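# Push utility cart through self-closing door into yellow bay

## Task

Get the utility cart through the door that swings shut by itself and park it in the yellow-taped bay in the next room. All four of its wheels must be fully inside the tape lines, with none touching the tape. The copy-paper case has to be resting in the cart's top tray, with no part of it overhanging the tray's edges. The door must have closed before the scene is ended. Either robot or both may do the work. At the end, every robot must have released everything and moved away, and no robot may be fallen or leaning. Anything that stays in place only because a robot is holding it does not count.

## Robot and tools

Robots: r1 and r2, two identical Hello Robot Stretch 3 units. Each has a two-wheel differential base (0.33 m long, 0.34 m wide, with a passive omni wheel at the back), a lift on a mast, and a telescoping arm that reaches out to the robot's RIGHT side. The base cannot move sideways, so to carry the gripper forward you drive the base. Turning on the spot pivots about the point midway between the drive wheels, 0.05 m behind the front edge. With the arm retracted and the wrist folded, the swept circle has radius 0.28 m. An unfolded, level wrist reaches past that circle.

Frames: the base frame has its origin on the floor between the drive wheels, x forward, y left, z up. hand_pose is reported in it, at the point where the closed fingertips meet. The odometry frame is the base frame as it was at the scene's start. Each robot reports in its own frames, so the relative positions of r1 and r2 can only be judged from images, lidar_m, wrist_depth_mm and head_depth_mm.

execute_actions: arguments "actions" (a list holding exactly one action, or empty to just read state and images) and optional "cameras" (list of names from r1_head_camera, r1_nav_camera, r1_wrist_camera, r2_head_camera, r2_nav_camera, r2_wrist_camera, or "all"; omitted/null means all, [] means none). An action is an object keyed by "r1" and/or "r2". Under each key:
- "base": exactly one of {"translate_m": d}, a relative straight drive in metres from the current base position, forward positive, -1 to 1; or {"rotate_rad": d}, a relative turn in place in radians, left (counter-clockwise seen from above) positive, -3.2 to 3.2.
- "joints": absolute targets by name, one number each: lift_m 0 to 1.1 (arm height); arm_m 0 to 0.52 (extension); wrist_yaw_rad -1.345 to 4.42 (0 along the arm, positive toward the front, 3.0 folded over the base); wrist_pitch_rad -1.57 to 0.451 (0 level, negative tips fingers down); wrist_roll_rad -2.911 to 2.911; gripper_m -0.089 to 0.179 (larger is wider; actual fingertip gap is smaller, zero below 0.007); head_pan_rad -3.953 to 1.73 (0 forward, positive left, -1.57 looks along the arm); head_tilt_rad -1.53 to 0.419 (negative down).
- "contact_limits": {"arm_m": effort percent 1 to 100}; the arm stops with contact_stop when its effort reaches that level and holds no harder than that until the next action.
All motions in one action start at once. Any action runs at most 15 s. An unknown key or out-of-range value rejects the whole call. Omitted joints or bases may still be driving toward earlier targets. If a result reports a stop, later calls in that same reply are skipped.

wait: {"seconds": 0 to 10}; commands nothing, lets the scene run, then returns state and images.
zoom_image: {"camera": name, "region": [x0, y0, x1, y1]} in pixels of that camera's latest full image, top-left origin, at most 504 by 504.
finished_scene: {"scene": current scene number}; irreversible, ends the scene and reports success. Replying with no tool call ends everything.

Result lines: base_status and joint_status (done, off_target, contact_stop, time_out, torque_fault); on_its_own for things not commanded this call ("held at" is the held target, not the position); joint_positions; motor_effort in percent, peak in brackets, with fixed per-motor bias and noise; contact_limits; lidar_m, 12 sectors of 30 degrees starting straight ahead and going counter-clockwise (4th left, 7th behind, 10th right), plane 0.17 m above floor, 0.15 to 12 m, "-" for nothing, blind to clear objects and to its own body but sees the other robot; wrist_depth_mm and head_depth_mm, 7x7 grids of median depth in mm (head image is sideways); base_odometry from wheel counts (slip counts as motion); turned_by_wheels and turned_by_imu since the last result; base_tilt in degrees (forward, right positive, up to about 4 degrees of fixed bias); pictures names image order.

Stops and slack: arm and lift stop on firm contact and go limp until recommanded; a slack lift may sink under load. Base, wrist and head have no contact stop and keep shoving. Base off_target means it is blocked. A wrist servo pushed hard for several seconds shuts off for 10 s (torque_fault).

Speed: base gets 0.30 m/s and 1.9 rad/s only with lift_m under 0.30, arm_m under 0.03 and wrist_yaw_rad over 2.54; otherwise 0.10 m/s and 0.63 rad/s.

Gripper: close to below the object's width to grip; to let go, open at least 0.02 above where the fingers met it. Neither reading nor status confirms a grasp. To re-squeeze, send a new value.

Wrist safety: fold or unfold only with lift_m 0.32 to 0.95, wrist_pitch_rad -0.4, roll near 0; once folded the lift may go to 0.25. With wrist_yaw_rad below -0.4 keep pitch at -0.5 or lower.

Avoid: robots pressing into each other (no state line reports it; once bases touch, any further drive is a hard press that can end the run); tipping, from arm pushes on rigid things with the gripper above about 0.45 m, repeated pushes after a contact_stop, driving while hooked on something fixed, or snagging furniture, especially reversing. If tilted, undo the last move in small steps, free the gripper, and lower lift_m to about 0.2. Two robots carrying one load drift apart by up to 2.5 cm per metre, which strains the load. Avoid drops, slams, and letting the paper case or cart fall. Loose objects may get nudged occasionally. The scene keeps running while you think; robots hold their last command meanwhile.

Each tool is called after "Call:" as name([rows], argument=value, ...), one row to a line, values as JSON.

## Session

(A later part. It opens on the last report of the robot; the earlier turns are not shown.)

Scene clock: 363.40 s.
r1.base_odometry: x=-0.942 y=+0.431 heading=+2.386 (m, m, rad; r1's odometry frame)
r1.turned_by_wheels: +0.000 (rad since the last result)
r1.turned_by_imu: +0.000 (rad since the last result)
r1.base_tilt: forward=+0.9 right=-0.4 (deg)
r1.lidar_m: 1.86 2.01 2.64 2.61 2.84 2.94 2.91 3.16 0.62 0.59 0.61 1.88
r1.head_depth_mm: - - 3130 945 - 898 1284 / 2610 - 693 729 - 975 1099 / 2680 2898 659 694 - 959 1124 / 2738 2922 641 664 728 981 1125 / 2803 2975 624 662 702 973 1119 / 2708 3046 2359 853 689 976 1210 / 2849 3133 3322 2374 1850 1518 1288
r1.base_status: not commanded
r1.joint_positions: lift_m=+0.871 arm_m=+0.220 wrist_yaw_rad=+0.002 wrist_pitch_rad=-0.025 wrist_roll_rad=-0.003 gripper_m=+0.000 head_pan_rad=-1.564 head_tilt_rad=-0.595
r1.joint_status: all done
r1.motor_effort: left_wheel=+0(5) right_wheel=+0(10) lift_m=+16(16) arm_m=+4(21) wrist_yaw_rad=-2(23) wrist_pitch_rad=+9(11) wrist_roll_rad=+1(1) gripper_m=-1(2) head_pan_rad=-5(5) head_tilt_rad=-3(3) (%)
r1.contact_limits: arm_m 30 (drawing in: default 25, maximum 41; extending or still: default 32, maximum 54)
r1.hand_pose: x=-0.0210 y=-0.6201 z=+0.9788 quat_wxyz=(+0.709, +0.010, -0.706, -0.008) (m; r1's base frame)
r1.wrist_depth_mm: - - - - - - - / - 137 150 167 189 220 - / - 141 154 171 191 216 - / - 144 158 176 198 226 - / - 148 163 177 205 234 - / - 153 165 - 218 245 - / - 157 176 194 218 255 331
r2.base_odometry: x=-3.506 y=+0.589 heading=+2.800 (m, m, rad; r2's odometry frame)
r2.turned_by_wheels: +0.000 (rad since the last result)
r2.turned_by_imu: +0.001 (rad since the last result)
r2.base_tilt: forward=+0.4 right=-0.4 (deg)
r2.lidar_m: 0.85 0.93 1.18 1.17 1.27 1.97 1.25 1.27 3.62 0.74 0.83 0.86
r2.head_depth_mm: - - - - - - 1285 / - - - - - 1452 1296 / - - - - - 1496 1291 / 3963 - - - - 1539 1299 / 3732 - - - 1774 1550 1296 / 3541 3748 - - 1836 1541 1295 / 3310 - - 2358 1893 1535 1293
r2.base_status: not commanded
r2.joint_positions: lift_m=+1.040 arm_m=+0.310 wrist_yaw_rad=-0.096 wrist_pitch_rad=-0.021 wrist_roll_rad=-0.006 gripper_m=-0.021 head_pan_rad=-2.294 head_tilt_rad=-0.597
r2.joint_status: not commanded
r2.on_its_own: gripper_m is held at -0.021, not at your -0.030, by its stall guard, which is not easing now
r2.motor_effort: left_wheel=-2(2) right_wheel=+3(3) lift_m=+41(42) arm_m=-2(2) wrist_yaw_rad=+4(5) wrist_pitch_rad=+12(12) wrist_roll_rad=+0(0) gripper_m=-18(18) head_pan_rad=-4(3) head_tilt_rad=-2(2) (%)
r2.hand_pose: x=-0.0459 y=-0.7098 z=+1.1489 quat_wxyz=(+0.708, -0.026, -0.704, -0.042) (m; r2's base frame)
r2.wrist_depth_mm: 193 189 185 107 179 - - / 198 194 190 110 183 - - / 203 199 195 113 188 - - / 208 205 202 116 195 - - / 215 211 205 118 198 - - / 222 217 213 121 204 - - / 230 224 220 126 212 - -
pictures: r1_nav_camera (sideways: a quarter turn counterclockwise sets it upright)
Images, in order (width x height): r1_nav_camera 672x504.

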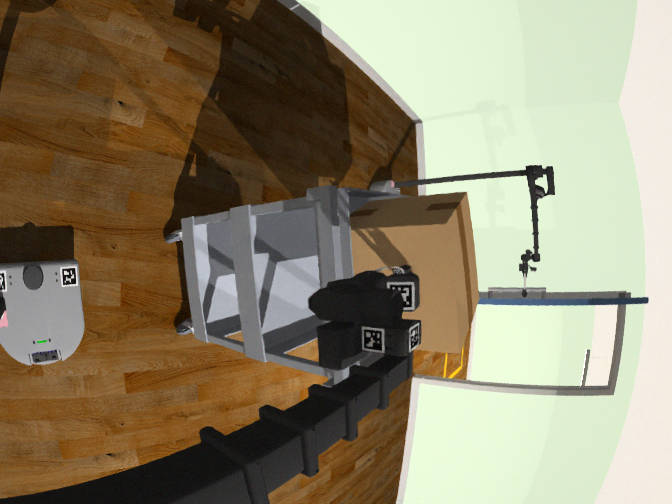

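Call:
execute_actions([
  {"r1":{"joints":{"arm_m":0.0,"wrist_pitch_rad":-0.4}}},
], cameras=[])

Call:
execute_actions([
  {"r1":{"joints":{"wrist_yaw_rad":3.6}}},
], cameras=[])

Call:
execute_actions([
  {"r1":{"base":{"rotate_rad":-1.57},"joints":{"lift_m":0.33,"head_pan_rad":0.0,"head_tilt_rad":-0.5}}},
], cameras=[])

Call:
execute_actions([
  {"r1":{"base":{"translate_m":0.5}}},
], cameras=[])

Call:
execute_actions([
  {"r1":{"base":{"translate_m":0.4}}},
], cameras=["r1_nav_camera"])

Scene clock: 367.30 s.
r1.base_odometry: x=-0.942 y=+0.431 heading=+2.386 (m, m, rad; r1's odometry frame)
r1.turned_by_wheels: +0.000 (rad since the last result)
r1.turned_by_imu: +0.000 (rad since the last result)
r1.base_tilt: forward=+0.9 right=-0.4 (deg)
r1.lidar_m: 1.85 2.02 2.64 2.61 2.84 2.93 2.90 3.14 0.62 0.59 0.60 1.88
r1.head_depth_mm: - - 3159 890 745 977 - / 2610 - 692 752 741 988 1155 / 2667 2933 662 716 738 1038 - / 2758 2965 640 682 730 1031 - / 2786 3007 624 662 702 977 1123 / 2722 3063 2365 852 689 977 1213 / 2868 3111 3292 2399 1857 1521 1286
r1.base_status: not commanded
r1.joint_positions: lift_m=+0.871 arm_m=+0.001 wrist_yaw_rad=+0.000 wrist_pitch_rad=-0.415 wrist_roll_rad=-0.003 gripper_m=+0.000 head_pan_rad=-1.564 head_tilt_rad=-0.595
r1.joint_status: all done
r1.motor_effort: left_wheel=+0(0) right_wheel=+1(0) lift_m=+17(16) arm_m=-4(8) wrist_yaw_rad=-1(2) wrist_pitch_rad=+5(8) wrist_roll_rad=+1(1) gripper_m=-2(2) head_pan_rad=-5(5) head_tilt_rad=-3(3) (%)
r1.hand_pose: x=-0.0214 y=-0.3709 z=+0.8839 quat_wxyz=(+0.693, +0.146, -0.690, -0.146) (m; r1's base frame)
r1.wrist_depth_mm: - - 333 351 389 - - / - - 368 382 424 - - / - - 358 364 367 370 - / - - 408 411 413 419 - / - - 765 876 801 - - / - - 663 - 668 - - / - - 874 874 875 - -
r2.base_odometry: x=-3.506 y=+0.589 heading=+2.800 (m, m, rad; r2's odometry frame)
r2.turned_by_wheels: +0.000 (rad since the last result)
r2.turned_by_imu: +0.001 (rad since the last result)
r2.base_tilt: forward=+0.4 right=-0.4 (deg)
r2.lidar_m: 0.85 0.93 1.18 1.16 1.28 1.97 1.24 1.27 3.61 0.74 0.83 0.86
r2.head_depth_mm: - - - - - - 1294 / - - - - - 1455 1296 / - - - - - 1497 1288 / 3930 - - - - 1540 1287 / 3680 - - - 1781 1547 1294 / 3414 3788 - - 1830 1539 1290 / 3293 - - 2347 1871 1541 1284
r2.base_status: not commanded
r2.joint_positions: lift_m=+1.040 arm_m=+0.310 wrist_yaw_rad=-0.096 wrist_pitch_rad=-0.021 wrist_roll_rad=-0.006 gripper_m=-0.021 head_pan_rad=-2.294 head_tilt_rad=-0.597
r2.joint_status: not commanded
r2.on_its_own: gripper_m is held at -0.021, not at your -0.030, by its stall guard, which is not easing now
r2.motor_effort: left_wheel=-2(2) right_wheel=+3(3) lift_m=+41(42) arm_m=-2(2) wrist_yaw_rad=+4(4) wrist_pitch_rad=+12(12) wrist_roll_rad=-1(0) gripper_m=-18(18) head_pan_rad=-3(3) head_tilt_rad=-1(1) (%)
r2.hand_pose: x=-0.0459 y=-0.7098 z=+1.1489 quat_wxyz=(+0.708, -0.026, -0.704, -0.042) (m; r2's base frame)
r2.wrist_depth_mm: 191 189 185 108 179 - - / 197 194 190 110 185 - - / 204 199 196 113 189 - - / 209 204 201 115 193 - - / 216 211 206 118 198 - - / 223 217 213 121 203 - - / 228 225 220 126 212 - -
pictures: none
No camera images: the call's "cameras" was empty. Leave "cameras" out to get every camera's image.

Scene clock: 370.10 s.
r1.base_odometry: x=-0.942 y=+0.431 heading=+2.386 (m, m, rad; r1's odometry frame)
r1.turned_by_wheels: +0.000 (rad since the last result)
r1.turned_by_imu: +0.000 (rad since the last result)
r1.base_tilt: forward=+1.0 right=-0.4 (deg)
r1.lidar_m: 1.85 2.02 2.63 2.61 2.83 2.94 2.90 3.15 0.62 0.59 0.60 1.88
r1.head_depth_mm: - - 3173 889 745 981 1370 / 2608 - 691 755 741 986 1151 / 2653 2895 660 714 739 985 1152 / 2740 2968 643 682 729 982 1119 / 2787 3023 624 662 701 976 1119 / 2701 3039 2375 855 689 973 1209 / 2871 3131 3277 2395 1845 1528 1288
r1.base_status: not commanded
r1.joint_positions: lift_m=+0.871 arm_m=+0.001 wrist_yaw_rad=+3.598 wrist_pitch_rad=-0.415 wrist_roll_rad=-0.003 gripper_m=+0.000 head_pan_rad=-1.564 head_tilt_rad=-0.595
r1.joint_status: all done
r1.motor_effort: left_wheel=+0(0) right_wheel=+0(0) lift_m=+16(16) arm_m=-4(4) wrist_yaw_rad=+3(1) wrist_pitch_rad=+5(6) wrist_roll_rad=+1(1) gripper_m=-2(2) head_pan_rad=-4(5) head_tilt_rad=-3(3) (%)
r1.hand_pose: x=-0.1204 y=+0.0558 z=+0.8839 quat_wxyz=(-0.015, +0.639, +0.299, +0.708) (m; r1's base frame)
r1.wrist_depth_mm: - - - - - - - / - - - - - - - / - - - - - - - / - - - - - - - / - - - - - - - / - - - - - - - / - - - - - - -
r2.base_odometry: x=-3.506 y=+0.589 heading=+2.800 (m, m, rad; r2's odometry frame)
r2.turned_by_wheels: +0.000 (rad since the last result)
r2.turned_by_imu: +0.001 (rad since the last result)
r2.base_tilt: forward=+0.3 right=-0.4 (deg)
r2.lidar_m: 0.85 0.93 1.18 1.17 1.27 1.97 1.24 1.27 3.62 0.74 0.83 0.85
r2.head_depth_mm: - - - - - - 1287 / - - - - - 1459 1298 / - - - - - 1496 1295 / - - - - - 1542 1291 / 3735 - - - 1764 1528 1293 / 3521 3748 - - 1826 1531 1295 / 3277 - - 2366 1883 1542 1287
r2.base_status: not commanded
r2.joint_positions: lift_m=+1.040 arm_m=+0.310 wrist_yaw_rad=-0.096 wrist_pitch_rad=-0.021 wrist_roll_rad=-0.006 gripper_m=-0.021 head_pan_rad=-2.294 head_tilt_rad=-0.597
r2.joint_status: not commanded
r2.on_its_own: gripper_m is held at -0.021, not at your -0.030, by its stall guard, which is not easing now
r2.motor_effort: left_wheel=-2(2) right_wheel=+3(3) lift_m=+41(42) arm_m=-2(2) wrist_yaw_rad=+5(4) wrist_pitch_rad=+11(12) wrist_roll_rad=+0(0) gripper_m=-18(18) head_pan_rad=-3(3) head_tilt_rad=-2(1) (%)
r2.hand_pose: x=-0.0459 y=-0.7098 z=+1.1489 quat_wxyz=(+0.708, -0.026, -0.704, -0.042) (m; r2's base frame)
r2.wrist_depth_mm: 193 189 185 108 178 - - / 197 194 189 110 184 - - / 204 200 196 113 188 - - / 208 204 201 116 192 - - / 216 211 207 118 199 - - / 223 218 213 121 204 - - / 229 225 219 126 212 - -
pictures: none
No camera images: the call's "cameras" was empty. Leave "cameras" out to get every camera's image.

Scene clock: 375.83 s.
r1.base_odometry: x=-0.942 y=+0.431 heading=+0.816 (m, m, rad; r1's odometry frame)
r1.turned_by_wheels: -1.570 (rad since the last result)
r1.turned_by_imu: -1.572 (rad since the last result)
r1.base_tilt: forward=+0.9 right=-0.4 (deg)
r1.lidar_m: 0.59 0.61 1.87 1.86 2.01 2.64 2.61 2.84 2.93 2.90 3.13 0.62
r1.head_depth_mm: - - - 2724 801 797 1293 / 2684 - 2248 714 771 993 928 / 2698 2883 802 679 729 1009 925 / 2700 2936 797 646 693 1001 924 / 2761 2986 788 619 671 998 900 / 2698 2989 3150 799 759 772 850 / 2824 3054 3318 2787 2071 1590 1359
r1.base_status: done
r1.joint_positions: lift_m=+0.331 arm_m=+0.001 wrist_yaw_rad=+3.599 wrist_pitch_rad=-0.415 wrist_roll_rad=-0.003 gripper_m=+0.000 head_pan_rad=-0.007 head_tilt_rad=-0.507
r1.joint_status: all done
r1.motor_effort: left_wheel=+3(9) right_wheel=-3(6) lift_m=+15(15) arm_m=-4(4) wrist_yaw_rad=+1(2) wrist_pitch_rad=+6(6) wrist_roll_rad=+1(1) gripper_m=-3(2) head_pan_rad=+4(57) head_tilt_rad=+5(20) (%)
r1.hand_pose: x=-0.1205 y=+0.0557 z=+0.3438 quat_wxyz=(-0.015, +0.639, +0.299, +0.708) (m; r1's base frame)
r1.wrist_depth_mm: - - - - - - - / - - - - - - - / - - - - - - - / 838 853 840 865 861 861 877 / 679 685 691 751 721 706 706 / 570 570 580 - - 580 583 / 485 490 508 - - 505 502
r2.base_odometry: x=-3.506 y=+0.589 heading=+2.800 (m, m, rad; r2's odometry frame)
r2.turned_by_wheels: +0.000 (rad since the last result)
r2.turned_by_imu: +0.002 (rad since the last result)
r2.base_tilt: forward=+0.4 right=-0.4 (deg)
r2.lidar_m: 0.85 0.93 1.17 1.17 1.27 1.97 1.24 1.27 3.60 0.74 0.83 0.85
r2.head_depth_mm: - - - - - - 1291 / - - - - - 1453 1290 / - - - - - 1481 1301 / 3925 - - - - 1540 1289 / 3705 - - - 1782 1536 1295 / 3473 3719 - - 1814 1529 1294 / 3261 - - 2336 1884 1539 1293
r2.base_status: not commanded
r2.joint_positions: lift_m=+1.040 arm_m=+0.310 wrist_yaw_rad=-0.096 wrist_pitch_rad=-0.021 wrist_roll_rad=-0.006 gripper_m=-0.021 head_pan_rad=-2.294 head_tilt_rad=-0.597
r2.joint_status: not commanded
r2.on_its_own: gripper_m is held at -0.021, not at your -0.030, by its stall guard, which is not easing now
r2.motor_effort: left_wheel=-2(2) right_wheel=+3(3) lift_m=+41(42) arm_m=-2(2) wrist_yaw_rad=+5(4) wrist_pitch_rad=+12(12) wrist_roll_rad=+0(0) gripper_m=-18(18) head_pan_rad=-2(3) head_tilt_rad=-2(2) (%)
r2.hand_pose: x=-0.0459 y=-0.7098 z=+1.1489 quat_wxyz=(+0.708, -0.026, -0.704, -0.042) (m; r2's base frame)
r2.wrist_depth_mm: 192 189 185 108 179 - - / 197 194 190 110 185 - - / 202 200 195 113 189 - - / 209 206 202 116 193 - - / 215 211 207 118 199 - - / 222 219 213 121 205 - - / 229 227 219 126 211 - -
pictures: none
No camera images: the call's "cameras" was empty. Leave "cameras" out to get every camera's image.

Scene clock: 382.10 s.
r1.base_odometry: x=-0.599 y=+0.795 heading=+0.816 (m, m, rad; r1's odometry frame)
r1.turned_by_wheels: +0.000 (rad since the last result)
r1.turned_by_imu: -0.001 (rad since the last result)
r1.base_tilt: forward=+0.9 right=-0.4 (deg)
r1.lidar_m: - - 0.15 1.78 1.94 2.97 3.09 3.37 3.00 2.96 0.15 -
r1.head_depth_mm: - - - 2878 377 302 - / 2218 1909 2624 2728 376 304 - / 2273 2448 2645 2765 374 304 - / 2300 2483 2674 2810 372 302 - / 2330 2498 2736 2829 370 302 - / 2318 2564 2776 2814 369 301 - / 2330 2562 2790 2653 768 300 -
r1.base_status: done
r1.joint_positions: lift_m=+0.331 arm_m=+0.001 wrist_yaw_rad=+3.599 wrist_pitch_rad=-0.415 wrist_roll_rad=-0.003 gripper_m=+0.000 head_pan_rad=-0.007 head_tilt_rad=-0.507
r1.joint_status: not commanded
r1.motor_effort: left_wheel=+3(10) right_wheel=-3(5) lift_m=+16(16) arm_m=-4(4) wrist_yaw_rad=+1(2) wrist_pitch_rad=+6(6) wrist_roll_rad=+1(1) gripper_m=-3(2) head_pan_rad=+4(4) head_tilt_rad=+5(5) (%)
r1.hand_pose: x=-0.1205 y=+0.0557 z=+0.3438 quat_wxyz=(-0.015, +0.639, +0.299, +0.708) (m; r1's base frame)
r1.wrist_depth_mm: - - - - - - - / - - - - - - - / - - - - - - - / 844 838 856 873 877 861 881 / 681 682 690 745 729 702 708 / 568 571 572 - - 579 591 / 492 496 507 - - 503 496
r2.base_odometry: x=-3.506 y=+0.589 heading=+2.800 (m, m, rad; r2's odometry frame)
r2.turned_by_wheels: +0.000 (rad since the last result)
r2.turned_by_imu: +0.002 (rad since the last result)
r2.base_tilt: forward=+0.3 right=-0.4 (deg)
r2.lidar_m: 0.85 0.93 1.18 1.17 1.28 1.96 1.24 1.27 3.61 0.74 0.83 0.86
r2.head_depth_mm: - - - - - - 1300 / - - - - - 1452 1285 / - - - - - 1486 1297 / 3853 - - - - 1541 1297 / 3655 3962 - - 1779 1527 1296 / 3523 3760 - - 1827 1542 1299 / 3281 - - 2359 1887 1539 1297
r2.base_status: not commanded
r2.joint_positions: lift_m=+1.040 arm_m=+0.310 wrist_yaw_rad=-0.096 wrist_pitch_rad=-0.021 wrist_roll_rad=-0.006 gripper_m=-0.021 head_pan_rad=-2.294 head_tilt_rad=-0.597
r2.joint_status: not commanded
r2.on_its_own: gripper_m is held at -0.021, not at your -0.030, by its stall guard, which is not easing now
r2.motor_effort: left_wheel=-2(2) right_wheel=+3(3) lift_m=+41(42) arm_m=-3(2) wrist_yaw_rad=+4(5) wrist_pitch_rad=+12(12) wrist_roll_rad=+0(0) gripper_m=-19(18) head_pan_rad=-4(2) head_tilt_rad=-1(2) (%)
r2.hand_pose: x=-0.0459 y=-0.7098 z=+1.1489 quat_wxyz=(+0.708, -0.026, -0.704, -0.042) (m; r2's base frame)
r2.wrist_depth_mm: 193 190 186 107 180 - - / 199 194 190 110 184 - - / 204 201 196 113 189 - - / 209 206 199 115 194 - - / 215 212 206 118 197 - - / 222 217 213 121 203 - - / 229 225 221 127 213 - -
pictures: none
No camera images: the call's "cameras" was empty. Leave "cameras" out to get every camera's image.

Scene clock: 387.27 s.
r1.base_odometry: x=-0.326 y=+1.087 heading=+0.817 (m, m, rad; r1's odometry frame)
r1.turned_by_wheels: +0.000 (rad since the last result)
r1.turned_by_imu: +0.060 (rad since the last result)
r1.base_tilt: forward=+0.8 right=-0.4 (deg)
r1.lidar_m: - - 0.15 0.18 1.90 3.09 3.35 3.69 3.06 3.04 0.15 -
r1.head_depth_mm: 1995 1925 1736 2224 1987 1683 - / 2049 2149 2358 2502 776 302 - / 2090 2217 2405 2579 391 305 - / 2132 2280 2446 2621 375 305 - / 2132 2314 2489 2646 374 304 - / 1448 2315 2536 2599 736 303 - / 2200 2414 2605 2761 741 301 -
r1.base_status: translate_m off_target (by the wheels' count: +0.3997 of +0.4000)
r1.joint_positions: lift_m=+0.330 arm_m=+0.001 wrist_yaw_rad=+3.599 wrist_pitch_rad=-0.417 wrist_roll_rad=-0.003 gripper_m=+0.000 head_pan_rad=-0.006 head_tilt_rad=-0.503
r1.joint_status: not commanded
r1.on_its_own: left_wheel is at rest, and its effort (+59) is outside its rest range (-18 to +18); right_wheel is at rest, and its effort (+28) is outside its rest range (-18 to +18)
r1.motor_effort: left_wheel=+59(77) right_wheel=+28(39) lift_m=+17(17) arm_m=-1(4) wrist_yaw_rad=+2(14) wrist_pitch_rad=+7(7) wrist_roll_rad=+0(1) gripper_m=-3(2) head_pan_rad=+4(4) head_tilt_rad=+2(5) (%)
r1.hand_pose: x=-0.1204 y=+0.0557 z=+0.3433 quat_wxyz=(-0.014, +0.639, +0.300, +0.708) (m; r1's base frame)
r1.wrist_depth_mm: - - - - - - - / - - - - - - - / - - - - - - - / 825 856 853 853 867 847 875 / 685 693 682 740 716 697 673 / 569 572 568 - - 577 286 / 490 492 506 - - 498 301
r2.base_odometry: x=-3.506 y=+0.589 heading=+2.800 (m, m, rad; r2's odometry frame)
r2.turned_by_wheels: +0.000 (rad since the last result)
r2.turned_by_imu: +0.001 (rad since the last result)
r2.base_tilt: forward=+0.3 right=-0.4 (deg)
r2.lidar_m: 0.85 0.93 1.18 1.17 1.27 1.96 1.03 1.04 3.61 0.74 0.83 0.85
r2.head_depth_mm: - - - - - - 1297 / - - - - - 1465 1292 / - - - - - 1494 1290 / 3974 - - - - 1529 1285 / 3674 - - - 1765 1538 1298 / 3509 3821 - - 1841 1530 1292 / 3289 - - 2337 1884 1520 1291
r2.base_status: not commanded
r2.joint_positions: lift_m=+1.040 arm_m=+0.310 wrist_yaw_rad=-0.096 wrist_pitch_rad=-0.021 wrist_roll_rad=-0.006 gripper_m=-0.021 head_pan_rad=-2.294 head_tilt_rad=-0.597
r2.joint_status: not commanded
r2.on_its_own: gripper_m is held at -0.021, not at your -0.030, by its stall guard, which is not easing now
r2.motor_effort: left_wheel=-2(2) right_wheel=+3(3) lift_m=+40(42) arm_m=-2(2) wrist_yaw_rad=+4(5) wrist_pitch_rad=+12(12) wrist_roll_rad=+0(0) gripper_m=-18(18) head_pan_rad=-3(2) head_tilt_rad=-1(1) (%)
r2.hand_pose: x=-0.0459 y=-0.7098 z=+1.1489 quat_wxyz=(+0.708, -0.026, -0.704, -0.042) (m; r2's base frame)
r2.wrist_depth_mm: 193 189 185 107 178 - - / 198 194 189 110 183 - - / 203 199 195 113 188 - - / 208 204 202 116 192 - - / 215 210 206 118 199 - - / 222 217 212 121 203 - - / 228 225 220 126 211 - -
pictures: r1_nav_camera (sideways: a quarter turn counterclockwise sets it upright)
Images, in order (width x height): r1_nav_camera 672x504.

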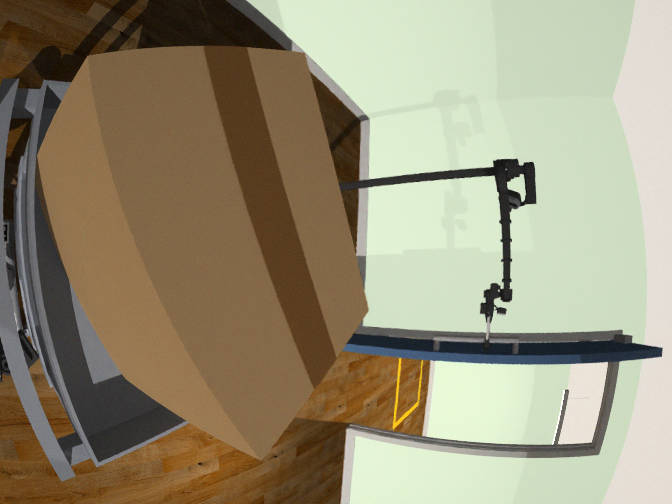

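Call:
execute_actions([
  {"r1":{"base":{"translate_m":-0.4}}},
], cameras=[])

Call:
execute_actions([
  {"r1":{"base":{"rotate_rad":1.5}}},
], cameras=[])

Call:
execute_actions([
  {"r1":{"base":{"translate_m":0.6}}},
], cameras=[])

Call:
execute_actions([
  {"r1":{"base":{"rotate_rad":-1.57}}},
], cameras=[])

Call:
execute_actions([
  {"r1":{"base":{"translate_m":0.85},"joints":{"head_pan_rad":-0.8}}},
], cameras=["r1_nav_camera"])

Scene clock: 394.03 s.
r1.base_odometry: x=-0.599 y=+0.795 heading=+0.817 (m, m, rad; r1's odometry frame)
r1.turned_by_wheels: +0.000 (rad since the last result)
r1.turned_by_imu: +0.000 (rad since the last result)
r1.base_tilt: forward=+0.9 right=-0.4 (deg)
r1.lidar_m: 0.46 0.47 1.79 1.78 2.00 2.98 2.97 3.30 2.99 2.97 3.33 0.48
r1.head_depth_mm: 2291 2544 - 2929 2142 602 1284 / 2356 2519 2737 2046 771 658 687 / 2414 2566 2742 568 610 646 843 / 2428 2622 2766 541 577 611 840 / 2467 2690 2832 524 551 577 839 / 2488 2719 2885 507 523 560 835 / 2605 2785 2990 504 504 547 831
r1.base_status: done
r1.joint_positions: lift_m=+0.330 arm_m=+0.001 wrist_yaw_rad=+3.600 wrist_pitch_rad=-0.417 wrist_roll_rad=-0.003 gripper_m=+0.000 head_pan_rad=-0.006 head_tilt_rad=-0.503
r1.joint_status: not commanded
r1.motor_effort: left_wheel=+0(48) right_wheel=+0(27) lift_m=+17(17) arm_m=-1(1) wrist_yaw_rad=+0(2) wrist_pitch_rad=+7(6) wrist_roll_rad=+1(1) gripper_m=-2(2) head_pan_rad=+4(4) head_tilt_rad=+2(2) (%)
r1.hand_pose: x=-0.1205 y=+0.0556 z=+0.3433 quat_wxyz=(-0.014, +0.639, +0.300, +0.708) (m; r1's base frame)
r1.wrist_depth_mm: - - - - - - - / - - - - - - - / - - - - - - - / 832 853 850 850 862 861 889 / 682 679 683 753 721 705 704 / 567 572 571 - - 579 585 / 493 492 507 - - 505 502
r2.base_odometry: x=-3.506 y=+0.589 heading=+2.800 (m, m, rad; r2's odometry frame)
r2.turned_by_wheels: +0.000 (rad since the last result)
r2.turned_by_imu: +0.002 (rad since the last result)
r2.base_tilt: forward=+0.4 right=-0.4 (deg)
r2.lidar_m: 0.85 0.93 1.18 1.17 1.28 1.97 1.02 1.04 3.61 0.74 0.83 0.85
r2.head_depth_mm: - - - - - - 1292 / - - - - - 1463 1301 / - - - - - 1495 1295 / - - - - - 1542 1300 / 3689 3961 - - 1757 1551 1293 / 3499 3778 - - 1832 1536 1290 / 3319 - - 2347 1878 1530 1290
r2.base_status: not commanded
r2.joint_positions: lift_m=+1.040 arm_m=+0.310 wrist_yaw_rad=-0.096 wrist_pitch_rad=-0.021 wrist_roll_rad=-0.006 gripper_m=-0.021 head_pan_rad=-2.294 head_tilt_rad=-0.597
r2.joint_status: not commanded
r2.on_its_own: gripper_m is held at -0.021, not at your -0.030, by its stall guard, which is not easing now
r2.motor_effort: left_wheel=-2(2) right_wheel=+3(3) lift_m=+42(42) arm_m=-2(2) wrist_yaw_rad=+5(4) wrist_pitch_rad=+12(12) wrist_roll_rad=+0(0) gripper_m=-18(18) head_pan_rad=-3(3) head_tilt_rad=-2(1) (%)
r2.hand_pose: x=-0.0459 y=-0.7098 z=+1.1489 quat_wxyz=(+0.708, -0.026, -0.704, -0.042) (m; r2's base frame)
r2.wrist_depth_mm: 193 190 186 107 179 - - / 198 194 189 110 184 - - / 205 199 195 113 189 - - / 210 205 200 116 193 - - / 215 211 207 118 199 - - / 222 218 213 121 203 - - / 230 226 219 127 210 - -
pictures: none
No camera images: the call's "cameras" was empty. Leave "cameras" out to get every camera's image.

Scene clock: 397.33 s.
r1.base_odometry: x=-0.599 y=+0.795 heading=+2.317 (m, m, rad; r1's odometry frame)
r1.turned_by_wheels: +1.500 (rad since the last result)
r1.turned_by_imu: +1.501 (rad since the last result)
r1.base_tilt: forward=+0.9 right=-0.4 (deg)
r1.lidar_m: 1.79 1.93 2.90 2.97 3.20 3.00 2.98 3.20 0.50 0.45 0.46 1.81
r1.head_depth_mm: 1474 1581 1694 1843 1978 1682 1383 / 1484 1596 1718 1869 1989 1688 1389 / 1501 1613 1744 1906 2030 1678 1384 / 1524 1632 1769 1924 2039 1671 1376 / 1539 1658 1790 1939 2045 1665 1371 / 1552 1666 1809 1982 2065 1647 1371 / 1557 1672 1817 1992 2088 1648 1365
r1.base_status: done
r1.joint_positions: lift_m=+0.330 arm_m=+0.001 wrist_yaw_rad=+3.600 wrist_pitch_rad=-0.417 wrist_roll_rad=-0.003 gripper_m=+0.000 head_pan_rad=-0.006 head_tilt_rad=-0.503
r1.joint_status: not commanded
r1.motor_effort: left_wheel=-2(8) right_wheel=+2(6) lift_m=+17(17) arm_m=-1(1) wrist_yaw_rad=+0(1) wrist_pitch_rad=+7(7) wrist_roll_rad=+1(1) gripper_m=-2(3) head_pan_rad=+4(3) head_tilt_rad=+2(2) (%)
r1.hand_pose: x=-0.1205 y=+0.0556 z=+0.3433 quat_wxyz=(-0.014, +0.639, +0.300, +0.708) (m; r1's base frame)
r1.wrist_depth_mm: - - - - - - - / - - - - - - - / - - - - - - - / 844 849 839 854 866 856 897 / 677 688 684 746 720 702 706 / 569 573 570 - - 588 578 / 491 490 505 - - 500 504
r2.base_odometry: x=-3.506 y=+0.589 heading=+2.800 (m, m, rad; r2's odometry frame)
r2.turned_by_wheels: +0.000 (rad since the last result)
r2.turned_by_imu: +0.001 (rad since the last result)
r2.base_tilt: forward=+0.4 right=-0.4 (deg)
r2.lidar_m: 0.85 0.93 1.18 1.16 1.27 1.97 1.02 1.04 3.61 0.74 0.83 0.85
r2.head_depth_mm: - - - - - - 1298 / - - - - - 1465 1294 / - - - - - 1496 1289 / 3931 - - - - 1533 1287 / 3734 - - - 1777 1525 1294 / 3484 3793 - - 1828 1533 1290 / 3271 - - 2350 1901 1547 1292
r2.base_status: not commanded
r2.joint_positions: lift_m=+1.040 arm_m=+0.310 wrist_yaw_rad=-0.096 wrist_pitch_rad=-0.021 wrist_roll_rad=-0.006 gripper_m=-0.021 head_pan_rad=-2.294 head_tilt_rad=-0.597
r2.joint_status: not commanded
r2.on_its_own: gripper_m is held at -0.021, not at your -0.030, by its stall guard, which is not easing now
r2.motor_effort: left_wheel=-2(2) right_wheel=+3(3) lift_m=+41(42) arm_m=-2(3) wrist_yaw_rad=+4(4) wrist_pitch_rad=+12(12) wrist_roll_rad=+0(0) gripper_m=-19(18) head_pan_rad=-3(3) head_tilt_rad=-2(1) (%)
r2.hand_pose: x=-0.0459 y=-0.7098 z=+1.1489 quat_wxyz=(+0.708, -0.026, -0.704, -0.042) (m; r2's base frame)
r2.wrist_depth_mm: 192 190 185 108 179 - - / 198 195 191 110 184 - - / 203 199 196 113 189 - - / 210 205 200 116 194 - - / 215 210 206 118 198 - - / 222 217 212 121 203 - - / 230 223 220 126 211 - -
pictures: none
No camera images: the call's "cameras" was empty. Leave "cameras" out to get every camera's image.

Scene clock: 404.60 s.
r1.base_odometry: x=-1.007 y=+1.236 heading=+2.317 (m, m, rad; r1's odometry frame)
r1.turned_by_wheels: +0.000 (rad since the last result)
r1.turned_by_imu: -0.001 (rad since the last result)
r1.base_tilt: forward=+0.9 right=-0.4 (deg)
r1.lidar_m: 1.19 1.29 1.93 2.89 3.14 3.61 3.54 0.63 0.53 0.96 1.52 1.20
r1.head_depth_mm: 971 1042 1125 1217 1332 1477 1388 / 981 1054 1137 1235 1349 1486 1387 / 994 1067 1145 1250 1368 1511 1382 / 1003 1076 1169 1270 1381 1522 1380 / 1016 1090 1180 1293 1411 1533 1375 / 1022 1103 1196 1300 1435 1565 1372 / 1036 1118 1210 1317 1455 1574 1363
r1.base_status: done
r1.joint_positions: lift_m=+0.330 arm_m=+0.001 wrist_yaw_rad=+3.600 wrist_pitch_rad=-0.417 wrist_roll_rad=-0.003 gripper_m=+0.000 head_pan_rad=-0.006 head_tilt_rad=-0.503
r1.joint_status: not commanded
r1.motor_effort: left_wheel=-2(4) right_wheel=+1(7) lift_m=+17(17) arm_m=-1(1) wrist_yaw_rad=+1(1) wrist_pitch_rad=+7(7) wrist_roll_rad=+1(0) gripper_m=-3(3) head_pan_rad=+3(4) head_tilt_rad=+2(2) (%)
r1.hand_pose: x=-0.1205 y=+0.0556 z=+0.3433 quat_wxyz=(-0.014, +0.639, +0.300, +0.708) (m; r1's base frame)
r1.wrist_depth_mm: - - - - - - - / - - - - - - - / - - - - - - - / 833 847 849 856 875 857 876 / 682 679 687 748 716 696 704 / 568 569 569 - - 582 584 / 488 488 503 - - 501 500
r2.base_odometry: x=-3.506 y=+0.589 heading=+2.800 (m, m, rad; r2's odometry frame)
r2.turned_by_wheels: +0.000 (rad since the last result)
r2.turned_by_imu: +0.002 (rad since the last result)
r2.base_tilt: forward=+0.3 right=-0.5 (deg)
r2.lidar_m: 0.85 0.93 1.18 1.17 1.27 1.97 1.02 1.04 3.61 0.74 0.83 0.85
r2.head_depth_mm: - - - - - - 1288 / - - - - - 1459 1289 / - - - - - 1497 1289 / 3962 - - - - 1540 1301 / 3729 - - - 1771 1534 1290 / 3517 3647 - - 1822 1537 1285 / 3295 - - 2336 1886 1530 1288
r2.base_status: not commanded
r2.joint_positions: lift_m=+1.040 arm_m=+0.310 wrist_yaw_rad=-0.096 wrist_pitch_rad=-0.021 wrist_roll_rad=-0.006 gripper_m=-0.021 head_pan_rad=-2.294 head_tilt_rad=-0.597
r2.joint_status: not commanded
r2.on_its_own: gripper_m is held at -0.021, not at your -0.030, by its stall guard, which is not easing now
r2.motor_effort: left_wheel=-2(2) right_wheel=+3(3) lift_m=+42(42) arm_m=-2(2) wrist_yaw_rad=+4(4) wrist_pitch_rad=+12(12) wrist_roll_rad=+0(0) gripper_m=-18(18) head_pan_rad=-4(3) head_tilt_rad=-1(2) (%)
r2.hand_pose: x=-0.0459 y=-0.7098 z=+1.1489 quat_wxyz=(+0.708, -0.026, -0.704, -0.042) (m; r2's base frame)
r2.wrist_depth_mm: 192 189 185 108 179 - - / 196 195 191 110 185 - - / 204 200 195 112 188 - - / 210 204 201 116 194 - - / 214 213 206 118 198 - - / 221 218 213 121 202 - - / 229 225 219 126 210 - -
pictures: none
No camera images: the call's "cameras" was empty. Leave "cameras" out to get every camera's image.

Scene clock: 408.03 s.
r1.base_odometry: x=-1.007 y=+1.236 heading=+0.747 (m, m, rad; r1's odometry frame)
r1.turned_by_wheels: -1.570 (rad since the last result)
r1.turned_by_imu: -1.572 (rad since the last result)
r1.base_tilt: forward=+0.9 right=-0.4 (deg)
r1.lidar_m: 0.97 1.51 1.20 1.19 1.29 1.95 2.90 3.13 3.60 3.55 0.62 0.53
r1.head_depth_mm: 2418 2580 2758 1088 915 1081 937 / 2448 2614 2815 2750 1222 1249 1260 / 2406 2629 2847 2898 2058 1667 1383 / 2484 2649 2834 2710 2109 1667 1380 / 2521 2688 2941 2842 2100 1655 1382 / 2538 2763 2956 2819 2098 1654 1362 / 2499 2652 2758 2681 2082 1644 1363
r1.base_status: done
r1.joint_positions: lift_m=+0.330 arm_m=+0.001 wrist_yaw_rad=+3.600 wrist_pitch_rad=-0.417 wrist_roll_rad=-0.003 gripper_m=+0.000 head_pan_rad=-0.006 head_tilt_rad=-0.503
r1.joint_status: not commanded
r1.motor_effort: left_wheel=+3(8) right_wheel=-3(7) lift_m=+17(17) arm_m=-1(1) wrist_yaw_rad=+0(1) wrist_pitch_rad=+7(7) wrist_roll_rad=+1(0) gripper_m=-3(2) head_pan_rad=+4(4) head_tilt_rad=+2(2) (%)
r1.hand_pose: x=-0.1205 y=+0.0556 z=+0.3433 quat_wxyz=(-0.014, +0.639, +0.300, +0.708) (m; r1's base frame)
r1.wrist_depth_mm: - - - - - - 919 / - - - - - - 975 / - - - - - - - / 848 841 852 854 862 853 882 / 676 676 687 744 724 691 706 / 568 571 579 - - 579 586 / 489 488 504 - - 503 504
r2.base_odometry: x=-3.506 y=+0.589 heading=+2.800 (m, m, rad; r2's odometry frame)
r2.turned_by_wheels: +0.000 (rad since the last result)
r2.turned_by_imu: +0.001 (rad since the last result)
r2.base_tilt: forward=+0.3 right=-0.5 (deg)
r2.lidar_m: 0.85 0.93 1.17 1.17 1.27 1.96 1.02 1.04 3.61 0.74 0.83 0.85
r2.head_depth_mm: - - - - - - 1297 / - - - - - 1459 1293 / - - - - - 1504 1299 / 3994 - - - - 1540 1303 / 3712 - - - 1759 1538 1291 / 3508 3749 - - 1806 1533 1294 / 3263 - - 2323 1905 1534 1300
r2.base_status: not commanded
r2.joint_positions: lift_m=+1.040 arm_m=+0.310 wrist_yaw_rad=-0.096 wrist_pitch_rad=-0.021 wrist_roll_rad=-0.006 gripper_m=-0.021 head_pan_rad=-2.294 head_tilt_rad=-0.597
r2.joint_status: not commanded
r2.on_its_own: gripper_m is held at -0.021, not at your -0.030, by its stall guard, which is not easing now
r2.motor_effort: left_wheel=-2(2) right_wheel=+3(3) lift_m=+42(42) arm_m=-2(2) wrist_yaw_rad=+4(4) wrist_pitch_rad=+11(12) wrist_roll_rad=+0(0) gripper_m=-18(18) head_pan_rad=-3(2) head_tilt_rad=-2(1) (%)
r2.hand_pose: x=-0.0459 y=-0.7098 z=+1.1489 quat_wxyz=(+0.708, -0.026, -0.704, -0.042) (m; r2's base frame)
r2.wrist_depth_mm: 192 189 185 108 178 - - / 198 195 190 110 184 - - / 203 199 195 112 188 - - / 210 204 200 116 194 - - / 214 210 207 118 198 - - / 223 218 212 121 203 - - / 228 225 220 127 210 - -
pictures: none
No camera images: the call's "cameras" was empty. Leave "cameras" out to get every camera's image.

Scene clock: 417.80 s.
r1.base_odometry: x=-0.383 y=+1.813 heading=+0.747 (m, m, rad; r1's odometry frame)
r1.turned_by_wheels: +0.000 (rad since the last result)
r1.turned_by_imu: -0.001 (rad since the last result)
r1.base_tilt: forward=+0.9 right=-0.4 (deg)
r1.lidar_m: 1.12 1.38 1.10 1.08 1.17 1.78 3.72 0.43 0.28 0.26 0.26 1.46
r1.head_depth_mm: 2765 3058 3392 2909 2129 640 545 / 2580 2807 3108 2922 2136 1667 517 / 2388 2576 2849 2884 2131 1667 1381 / 2346 - 2831 2820 2112 1668 1381 / 1276 1358 1481 1656 1833 1659 1374 / 1507 1554 1822 2048 2052 1654 1375 / 1769 1893 2084 2238 2080 1647 1338
r1.base_status: done
r1.joint_positions: lift_m=+0.330 arm_m=+0.001 wrist_yaw_rad=+3.600 wrist_pitch_rad=-0.417 wrist_roll_rad=-0.003 gripper_m=+0.000 head_pan_rad=-0.793 head_tilt_rad=-0.503
r1.joint_status: all done
r1.motor_effort: left_wheel=+3(10) right_wheel=-3(4) lift_m=+17(17) arm_m=-1(1) wrist_yaw_rad=+1(0) wrist_pitch_rad=+7(7) wrist_roll_rad=+1(0) gripper_m=-2(2) head_pan_rad=-6(56) head_tilt_rad=+2(2) (%)
r1.hand_pose: x=-0.1205 y=+0.0556 z=+0.3433 quat_wxyz=(-0.014, +0.639, +0.300, +0.708) (m; r1's base frame)
r1.wrist_depth_mm: - - - - - - 825 / - - - - - - 888 / - - - - - - 947 / 833 856 861 854 860 847 874 / 680 679 689 746 731 696 710 / 568 571 570 - - 584 588 / 491 493 506 - - 501 503
r2.base_odometry: x=-3.506 y=+0.589 heading=+2.800 (m, m, rad; r2's odometry frame)
r2.turned_by_wheels: +0.000 (rad since the last result)
r2.turned_by_imu: +0.003 (rad since the last result)
r2.base_tilt: forward=+0.4 right=-0.4 (deg)
r2.lidar_m: 0.85 0.93 1.18 1.16 1.27 1.31 1.02 1.04 3.62 0.74 0.83 0.85
r2.head_depth_mm: - - - - - - 1297 / - - - - - 1445 1295 / - - - - - 1502 1297 / - - - - - 1538 1297 / 3720 - - - 1770 1540 1290 / 3474 3759 - - 1824 1531 1294 / 3320 - - 2329 1882 1524 1297
r2.base_status: not commanded
r2.joint_positions: lift_m=+1.040 arm_m=+0.310 wrist_yaw_rad=-0.096 wrist_pitch_rad=-0.021 wrist_roll_rad=-0.006 gripper_m=-0.021 head_pan_rad=-2.294 head_tilt_rad=-0.597
r2.joint_status: not commanded
r2.on_its_own: gripper_m is held at -0.021, not at your -0.030, by its stall guard, which is not easing now
r2.motor_effort: left_wheel=-2(2) right_wheel=+3(3) lift_m=+41(42) arm_m=-2(2) wrist_yaw_rad=+5(4) wrist_pitch_rad=+12(12) wrist_roll_rad=+0(0) gripper_m=-18(18) head_pan_rad=-3(3) head_tilt_rad=-2(1) (%)
r2.hand_pose: x=-0.0459 y=-0.7098 z=+1.1489 quat_wxyz=(+0.708, -0.026, -0.704, -0.042) (m; r2's base frame)
r2.wrist_depth_mm: 192 190 185 108 178 - - / 198 195 190 110 185 - - / 204 200 195 113 189 - - / 209 205 201 116 192 - - / 215 211 206 118 198 - - / 222 219 214 121 205 - - / 227 224 221 127 211 - -
pictures: r1_nav_camera (sideways: a quarter turn counterclockwise sets it upright)
Images, in order (width x height): r1_nav_camera 672x504.

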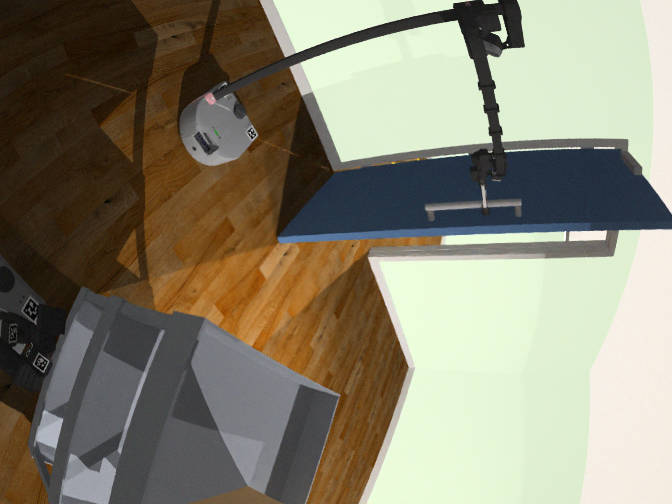

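Call:
execute_actions([
  {"r1":{"base":{"rotate_rad":-1.57},"joints":{"head_pan_rad":0.0}}},
], cameras=[])

Call:
execute_actions([
  {"r1":{"base":{"translate_m":0.6},"joints":{"head_pan_rad":0.8}}},
], cameras=["r1_nav_camera"])

Scene clock: 421.83 s.
r1.base_odometry: x=-0.383 y=+1.813 heading=-0.823 (m, m, rad; r1's odometry frame)
r1.turned_by_wheels: -1.570 (rad since the last result)
r1.turned_by_imu: -1.572 (rad since the last result)
r1.base_tilt: forward=+0.9 right=-0.4 (deg)
r1.lidar_m: 0.26 0.26 1.47 1.12 1.37 1.10 1.08 1.18 1.80 3.73 0.42 0.28
r1.head_depth_mm: 3026 3249 3486 523 449 472 497 / 3048 3277 3520 531 521 553 543 / 3083 3352 3553 2485 622 636 542 / 3138 3349 3599 2877 799 654 540 / 3174 3419 3631 2858 787 652 539 / 3184 3425 3665 2827 777 650 536 / 3235 3502 3726 2834 770 628 535
r1.base_status: done
r1.joint_positions: lift_m=+0.330 arm_m=+0.001 wrist_yaw_rad=+3.600 wrist_pitch_rad=-0.417 wrist_roll_rad=-0.003 gripper_m=+0.000 head_pan_rad=-0.007 head_tilt_rad=-0.503
r1.joint_status: all done
r1.motor_effort: left_wheel=+3(9) right_wheel=-3(6) lift_m=+17(17) arm_m=-1(1) wrist_yaw_rad=+0(1) wrist_pitch_rad=+6(7) wrist_roll_rad=+0(0) gripper_m=-2(2) head_pan_rad=+4(56) head_tilt_rad=+3(2) (%)
r1.hand_pose: x=-0.1205 y=+0.0556 z=+0.3433 quat_wxyz=(-0.014, +0.639, +0.300, +0.708) (m; r1's base frame)
r1.wrist_depth_mm: 791 969 - - - - - / 822 - - - - - - / 844 999 - - - - 877 / 820 841 851 862 861 857 848 / 676 685 686 739 722 697 705 / 572 570 578 - - 581 583 / 490 491 504 - - 504 505
r2.base_odometry: x=-3.506 y=+0.589 heading=+2.800 (m, m, rad; r2's odometry frame)
r2.turned_by_wheels: +0.000 (rad since the last result)
r2.turned_by_imu: +0.001 (rad since the last result)
r2.base_tilt: forward=+0.4 right=-0.4 (deg)
r2.lidar_m: 0.85 0.93 1.18 1.16 1.27 1.10 1.03 1.04 3.60 0.74 0.83 0.85
r2.head_depth_mm: - - - - - - 1293 / - - - - - 1458 1290 / - - - - - 1499 1289 / 3956 - - - - 1521 1304 / 3685 - - - 1772 1533 1295 / 3429 3738 - - 1839 1537 1291 / 3266 - - 2369 1882 1525 1290
r2.base_status: not commanded
r2.joint_positions: lift_m=+1.040 arm_m=+0.310 wrist_yaw_rad=-0.096 wrist_pitch_rad=-0.021 wrist_roll_rad=-0.006 gripper_m=-0.021 head_pan_rad=-2.294 head_tilt_rad=-0.597
r2.joint_status: not commanded
r2.on_its_own: gripper_m is held at -0.021, not at your -0.030, by its stall guard, which is not easing now
r2.motor_effort: left_wheel=-2(2) right_wheel=+3(3) lift_m=+41(42) arm_m=-3(2) wrist_yaw_rad=+4(5) wrist_pitch_rad=+12(12) wrist_roll_rad=+0(0) gripper_m=-19(18) head_pan_rad=-3(2) head_tilt_rad=-1(2) (%)
r2.hand_pose: x=-0.0459 y=-0.7098 z=+1.1489 quat_wxyz=(+0.708, -0.026, -0.704, -0.042) (m; r2's base frame)
r2.wrist_depth_mm: 193 189 185 108 178 - - / 198 195 191 110 184 - - / 203 199 196 113 189 - - / 209 205 202 116 194 - - / 216 212 206 118 198 - - / 222 218 213 121 203 - - / 229 224 222 126 210 - -
pictures: none
No camera images: the call's "cameras" was empty. Leave "cameras" out to get every camera's image.

Scene clock: 428.80 s.
r1.base_odometry: x=+0.025 y=+1.373 heading=-0.822 (m, m, rad; r1's odometry frame)
r1.turned_by_wheels: +0.001 (rad since the last result)
r1.turned_by_imu: -0.014 (rad since the last result)
r1.base_tilt: forward=+0.9 right=-0.4 (deg)
r1.lidar_m: - - 0.15 0.18 1.23 1.70 1.67 1.81 2.72 0.34 0.15 -
r1.head_depth_mm: 2680 2950 3248 2910 2134 616 545 / 2463 2715 2969 2901 2126 629 543 / 2295 2499 2731 2797 2113 1629 541 / 2133 2292 2506 2656 2112 1664 512 / 1992 2137 2314 2486 2119 1665 1373 / - - - 2821 2086 1665 1375 / - - - 2827 2079 1667 1370
r1.base_status: done
r1.joint_positions: lift_m=+0.330 arm_m=+0.001 wrist_yaw_rad=+3.601 wrist_pitch_rad=-0.418 wrist_roll_rad=-0.003 gripper_m=+0.000 head_pan_rad=+0.793 head_tilt_rad=-0.502
r1.joint_status: all done
r1.on_its_own: left_wheel is at rest, and its effort (+39) is outside its rest range (-18 to +18)
r1.motor_effort: left_wheel=+39(54) right_wheel=-3(32) lift_m=+17(17) arm_m=-1(1) wrist_yaw_rad=-2(8) wrist_pitch_rad=+7(7) wrist_roll_rad=+0(1) gripper_m=-3(3) head_pan_rad=+4(54) head_tilt_rad=+1(2) (%)
r1.hand_pose: x=-0.1208 y=+0.0554 z=+0.3432 quat_wxyz=(-0.015, +0.639, +0.300, +0.708) (m; r1's base frame)
r1.wrist_depth_mm: - - - - - - - / - - - - - - - / - - - - - - - / 832 834 843 869 876 854 890 / 675 682 689 736 727 701 677 / 571 570 578 - - 576 285 / 488 491 505 - - 494 302
r2.base_odometry: x=-3.506 y=+0.589 heading=+2.800 (m, m, rad; r2's odometry frame)
r2.turned_by_wheels: +0.000 (rad since the last result)
r2.turned_by_imu: +0.002 (rad since the last result)
r2.base_tilt: forward=+0.3 right=-0.4 (deg)
r2.lidar_m: 0.85 0.93 1.18 1.17 1.27 1.97 1.09 1.05 3.61 0.74 0.83 0.86
r2.head_depth_mm: - 1602 - - - - 1292 / - - - - - 1453 1281 / - - - - - 1504 1296 / 3940 - - - - 1553 1293 / 3734 3970 - - 1770 1542 1296 / 3471 3787 - - 1827 1530 1297 / 3313 - - 2377 1888 1541 1297
r2.base_status: not commanded
r2.joint_positions: lift_m=+1.040 arm_m=+0.310 wrist_yaw_rad=-0.096 wrist_pitch_rad=-0.021 wrist_roll_rad=-0.006 gripper_m=-0.021 head_pan_rad=-2.294 head_tilt_rad=-0.597
r2.joint_status: not commanded
r2.on_its_own: gripper_m is held at -0.021, not at your -0.030, by its stall guard, which is not easing now
r2.motor_effort: left_wheel=-2(2) right_wheel=+3(3) lift_m=+42(42) arm_m=-2(2) wrist_yaw_rad=+4(4) wrist_pitch_rad=+11(11) wrist_roll_rad=+0(0) gripper_m=-18(18) head_pan_rad=-2(3) head_tilt_rad=-2(1) (%)
r2.hand_pose: x=-0.0459 y=-0.7098 z=+1.1489 quat_wxyz=(+0.708, -0.026, -0.704, -0.042) (m; r2's base frame)
r2.wrist_depth_mm: 192 190 185 108 179 - - / 197 194 190 110 184 - - / 204 199 196 113 188 - - / 209 205 199 116 193 - - / 217 211 207 117 199 - - / 223 218 212 121 203 - - / 228 224 220 126 210 - -
pictures: r1_nav_camera (sideways: a quarter turn counterclockwise sets it upright)
Images, in order (width x height): r1_nav_camera 672x504.

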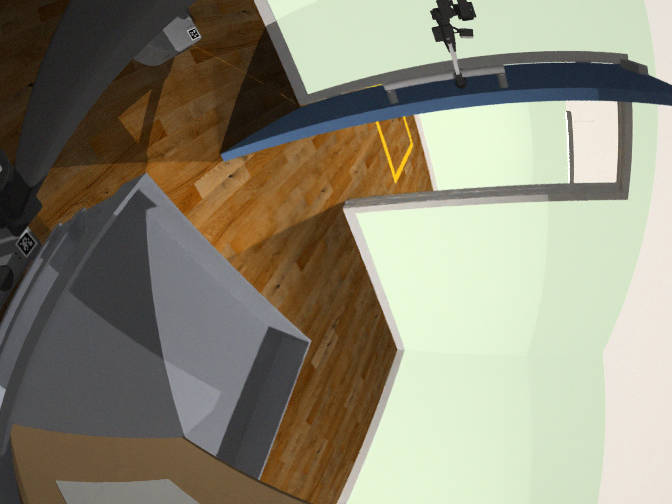

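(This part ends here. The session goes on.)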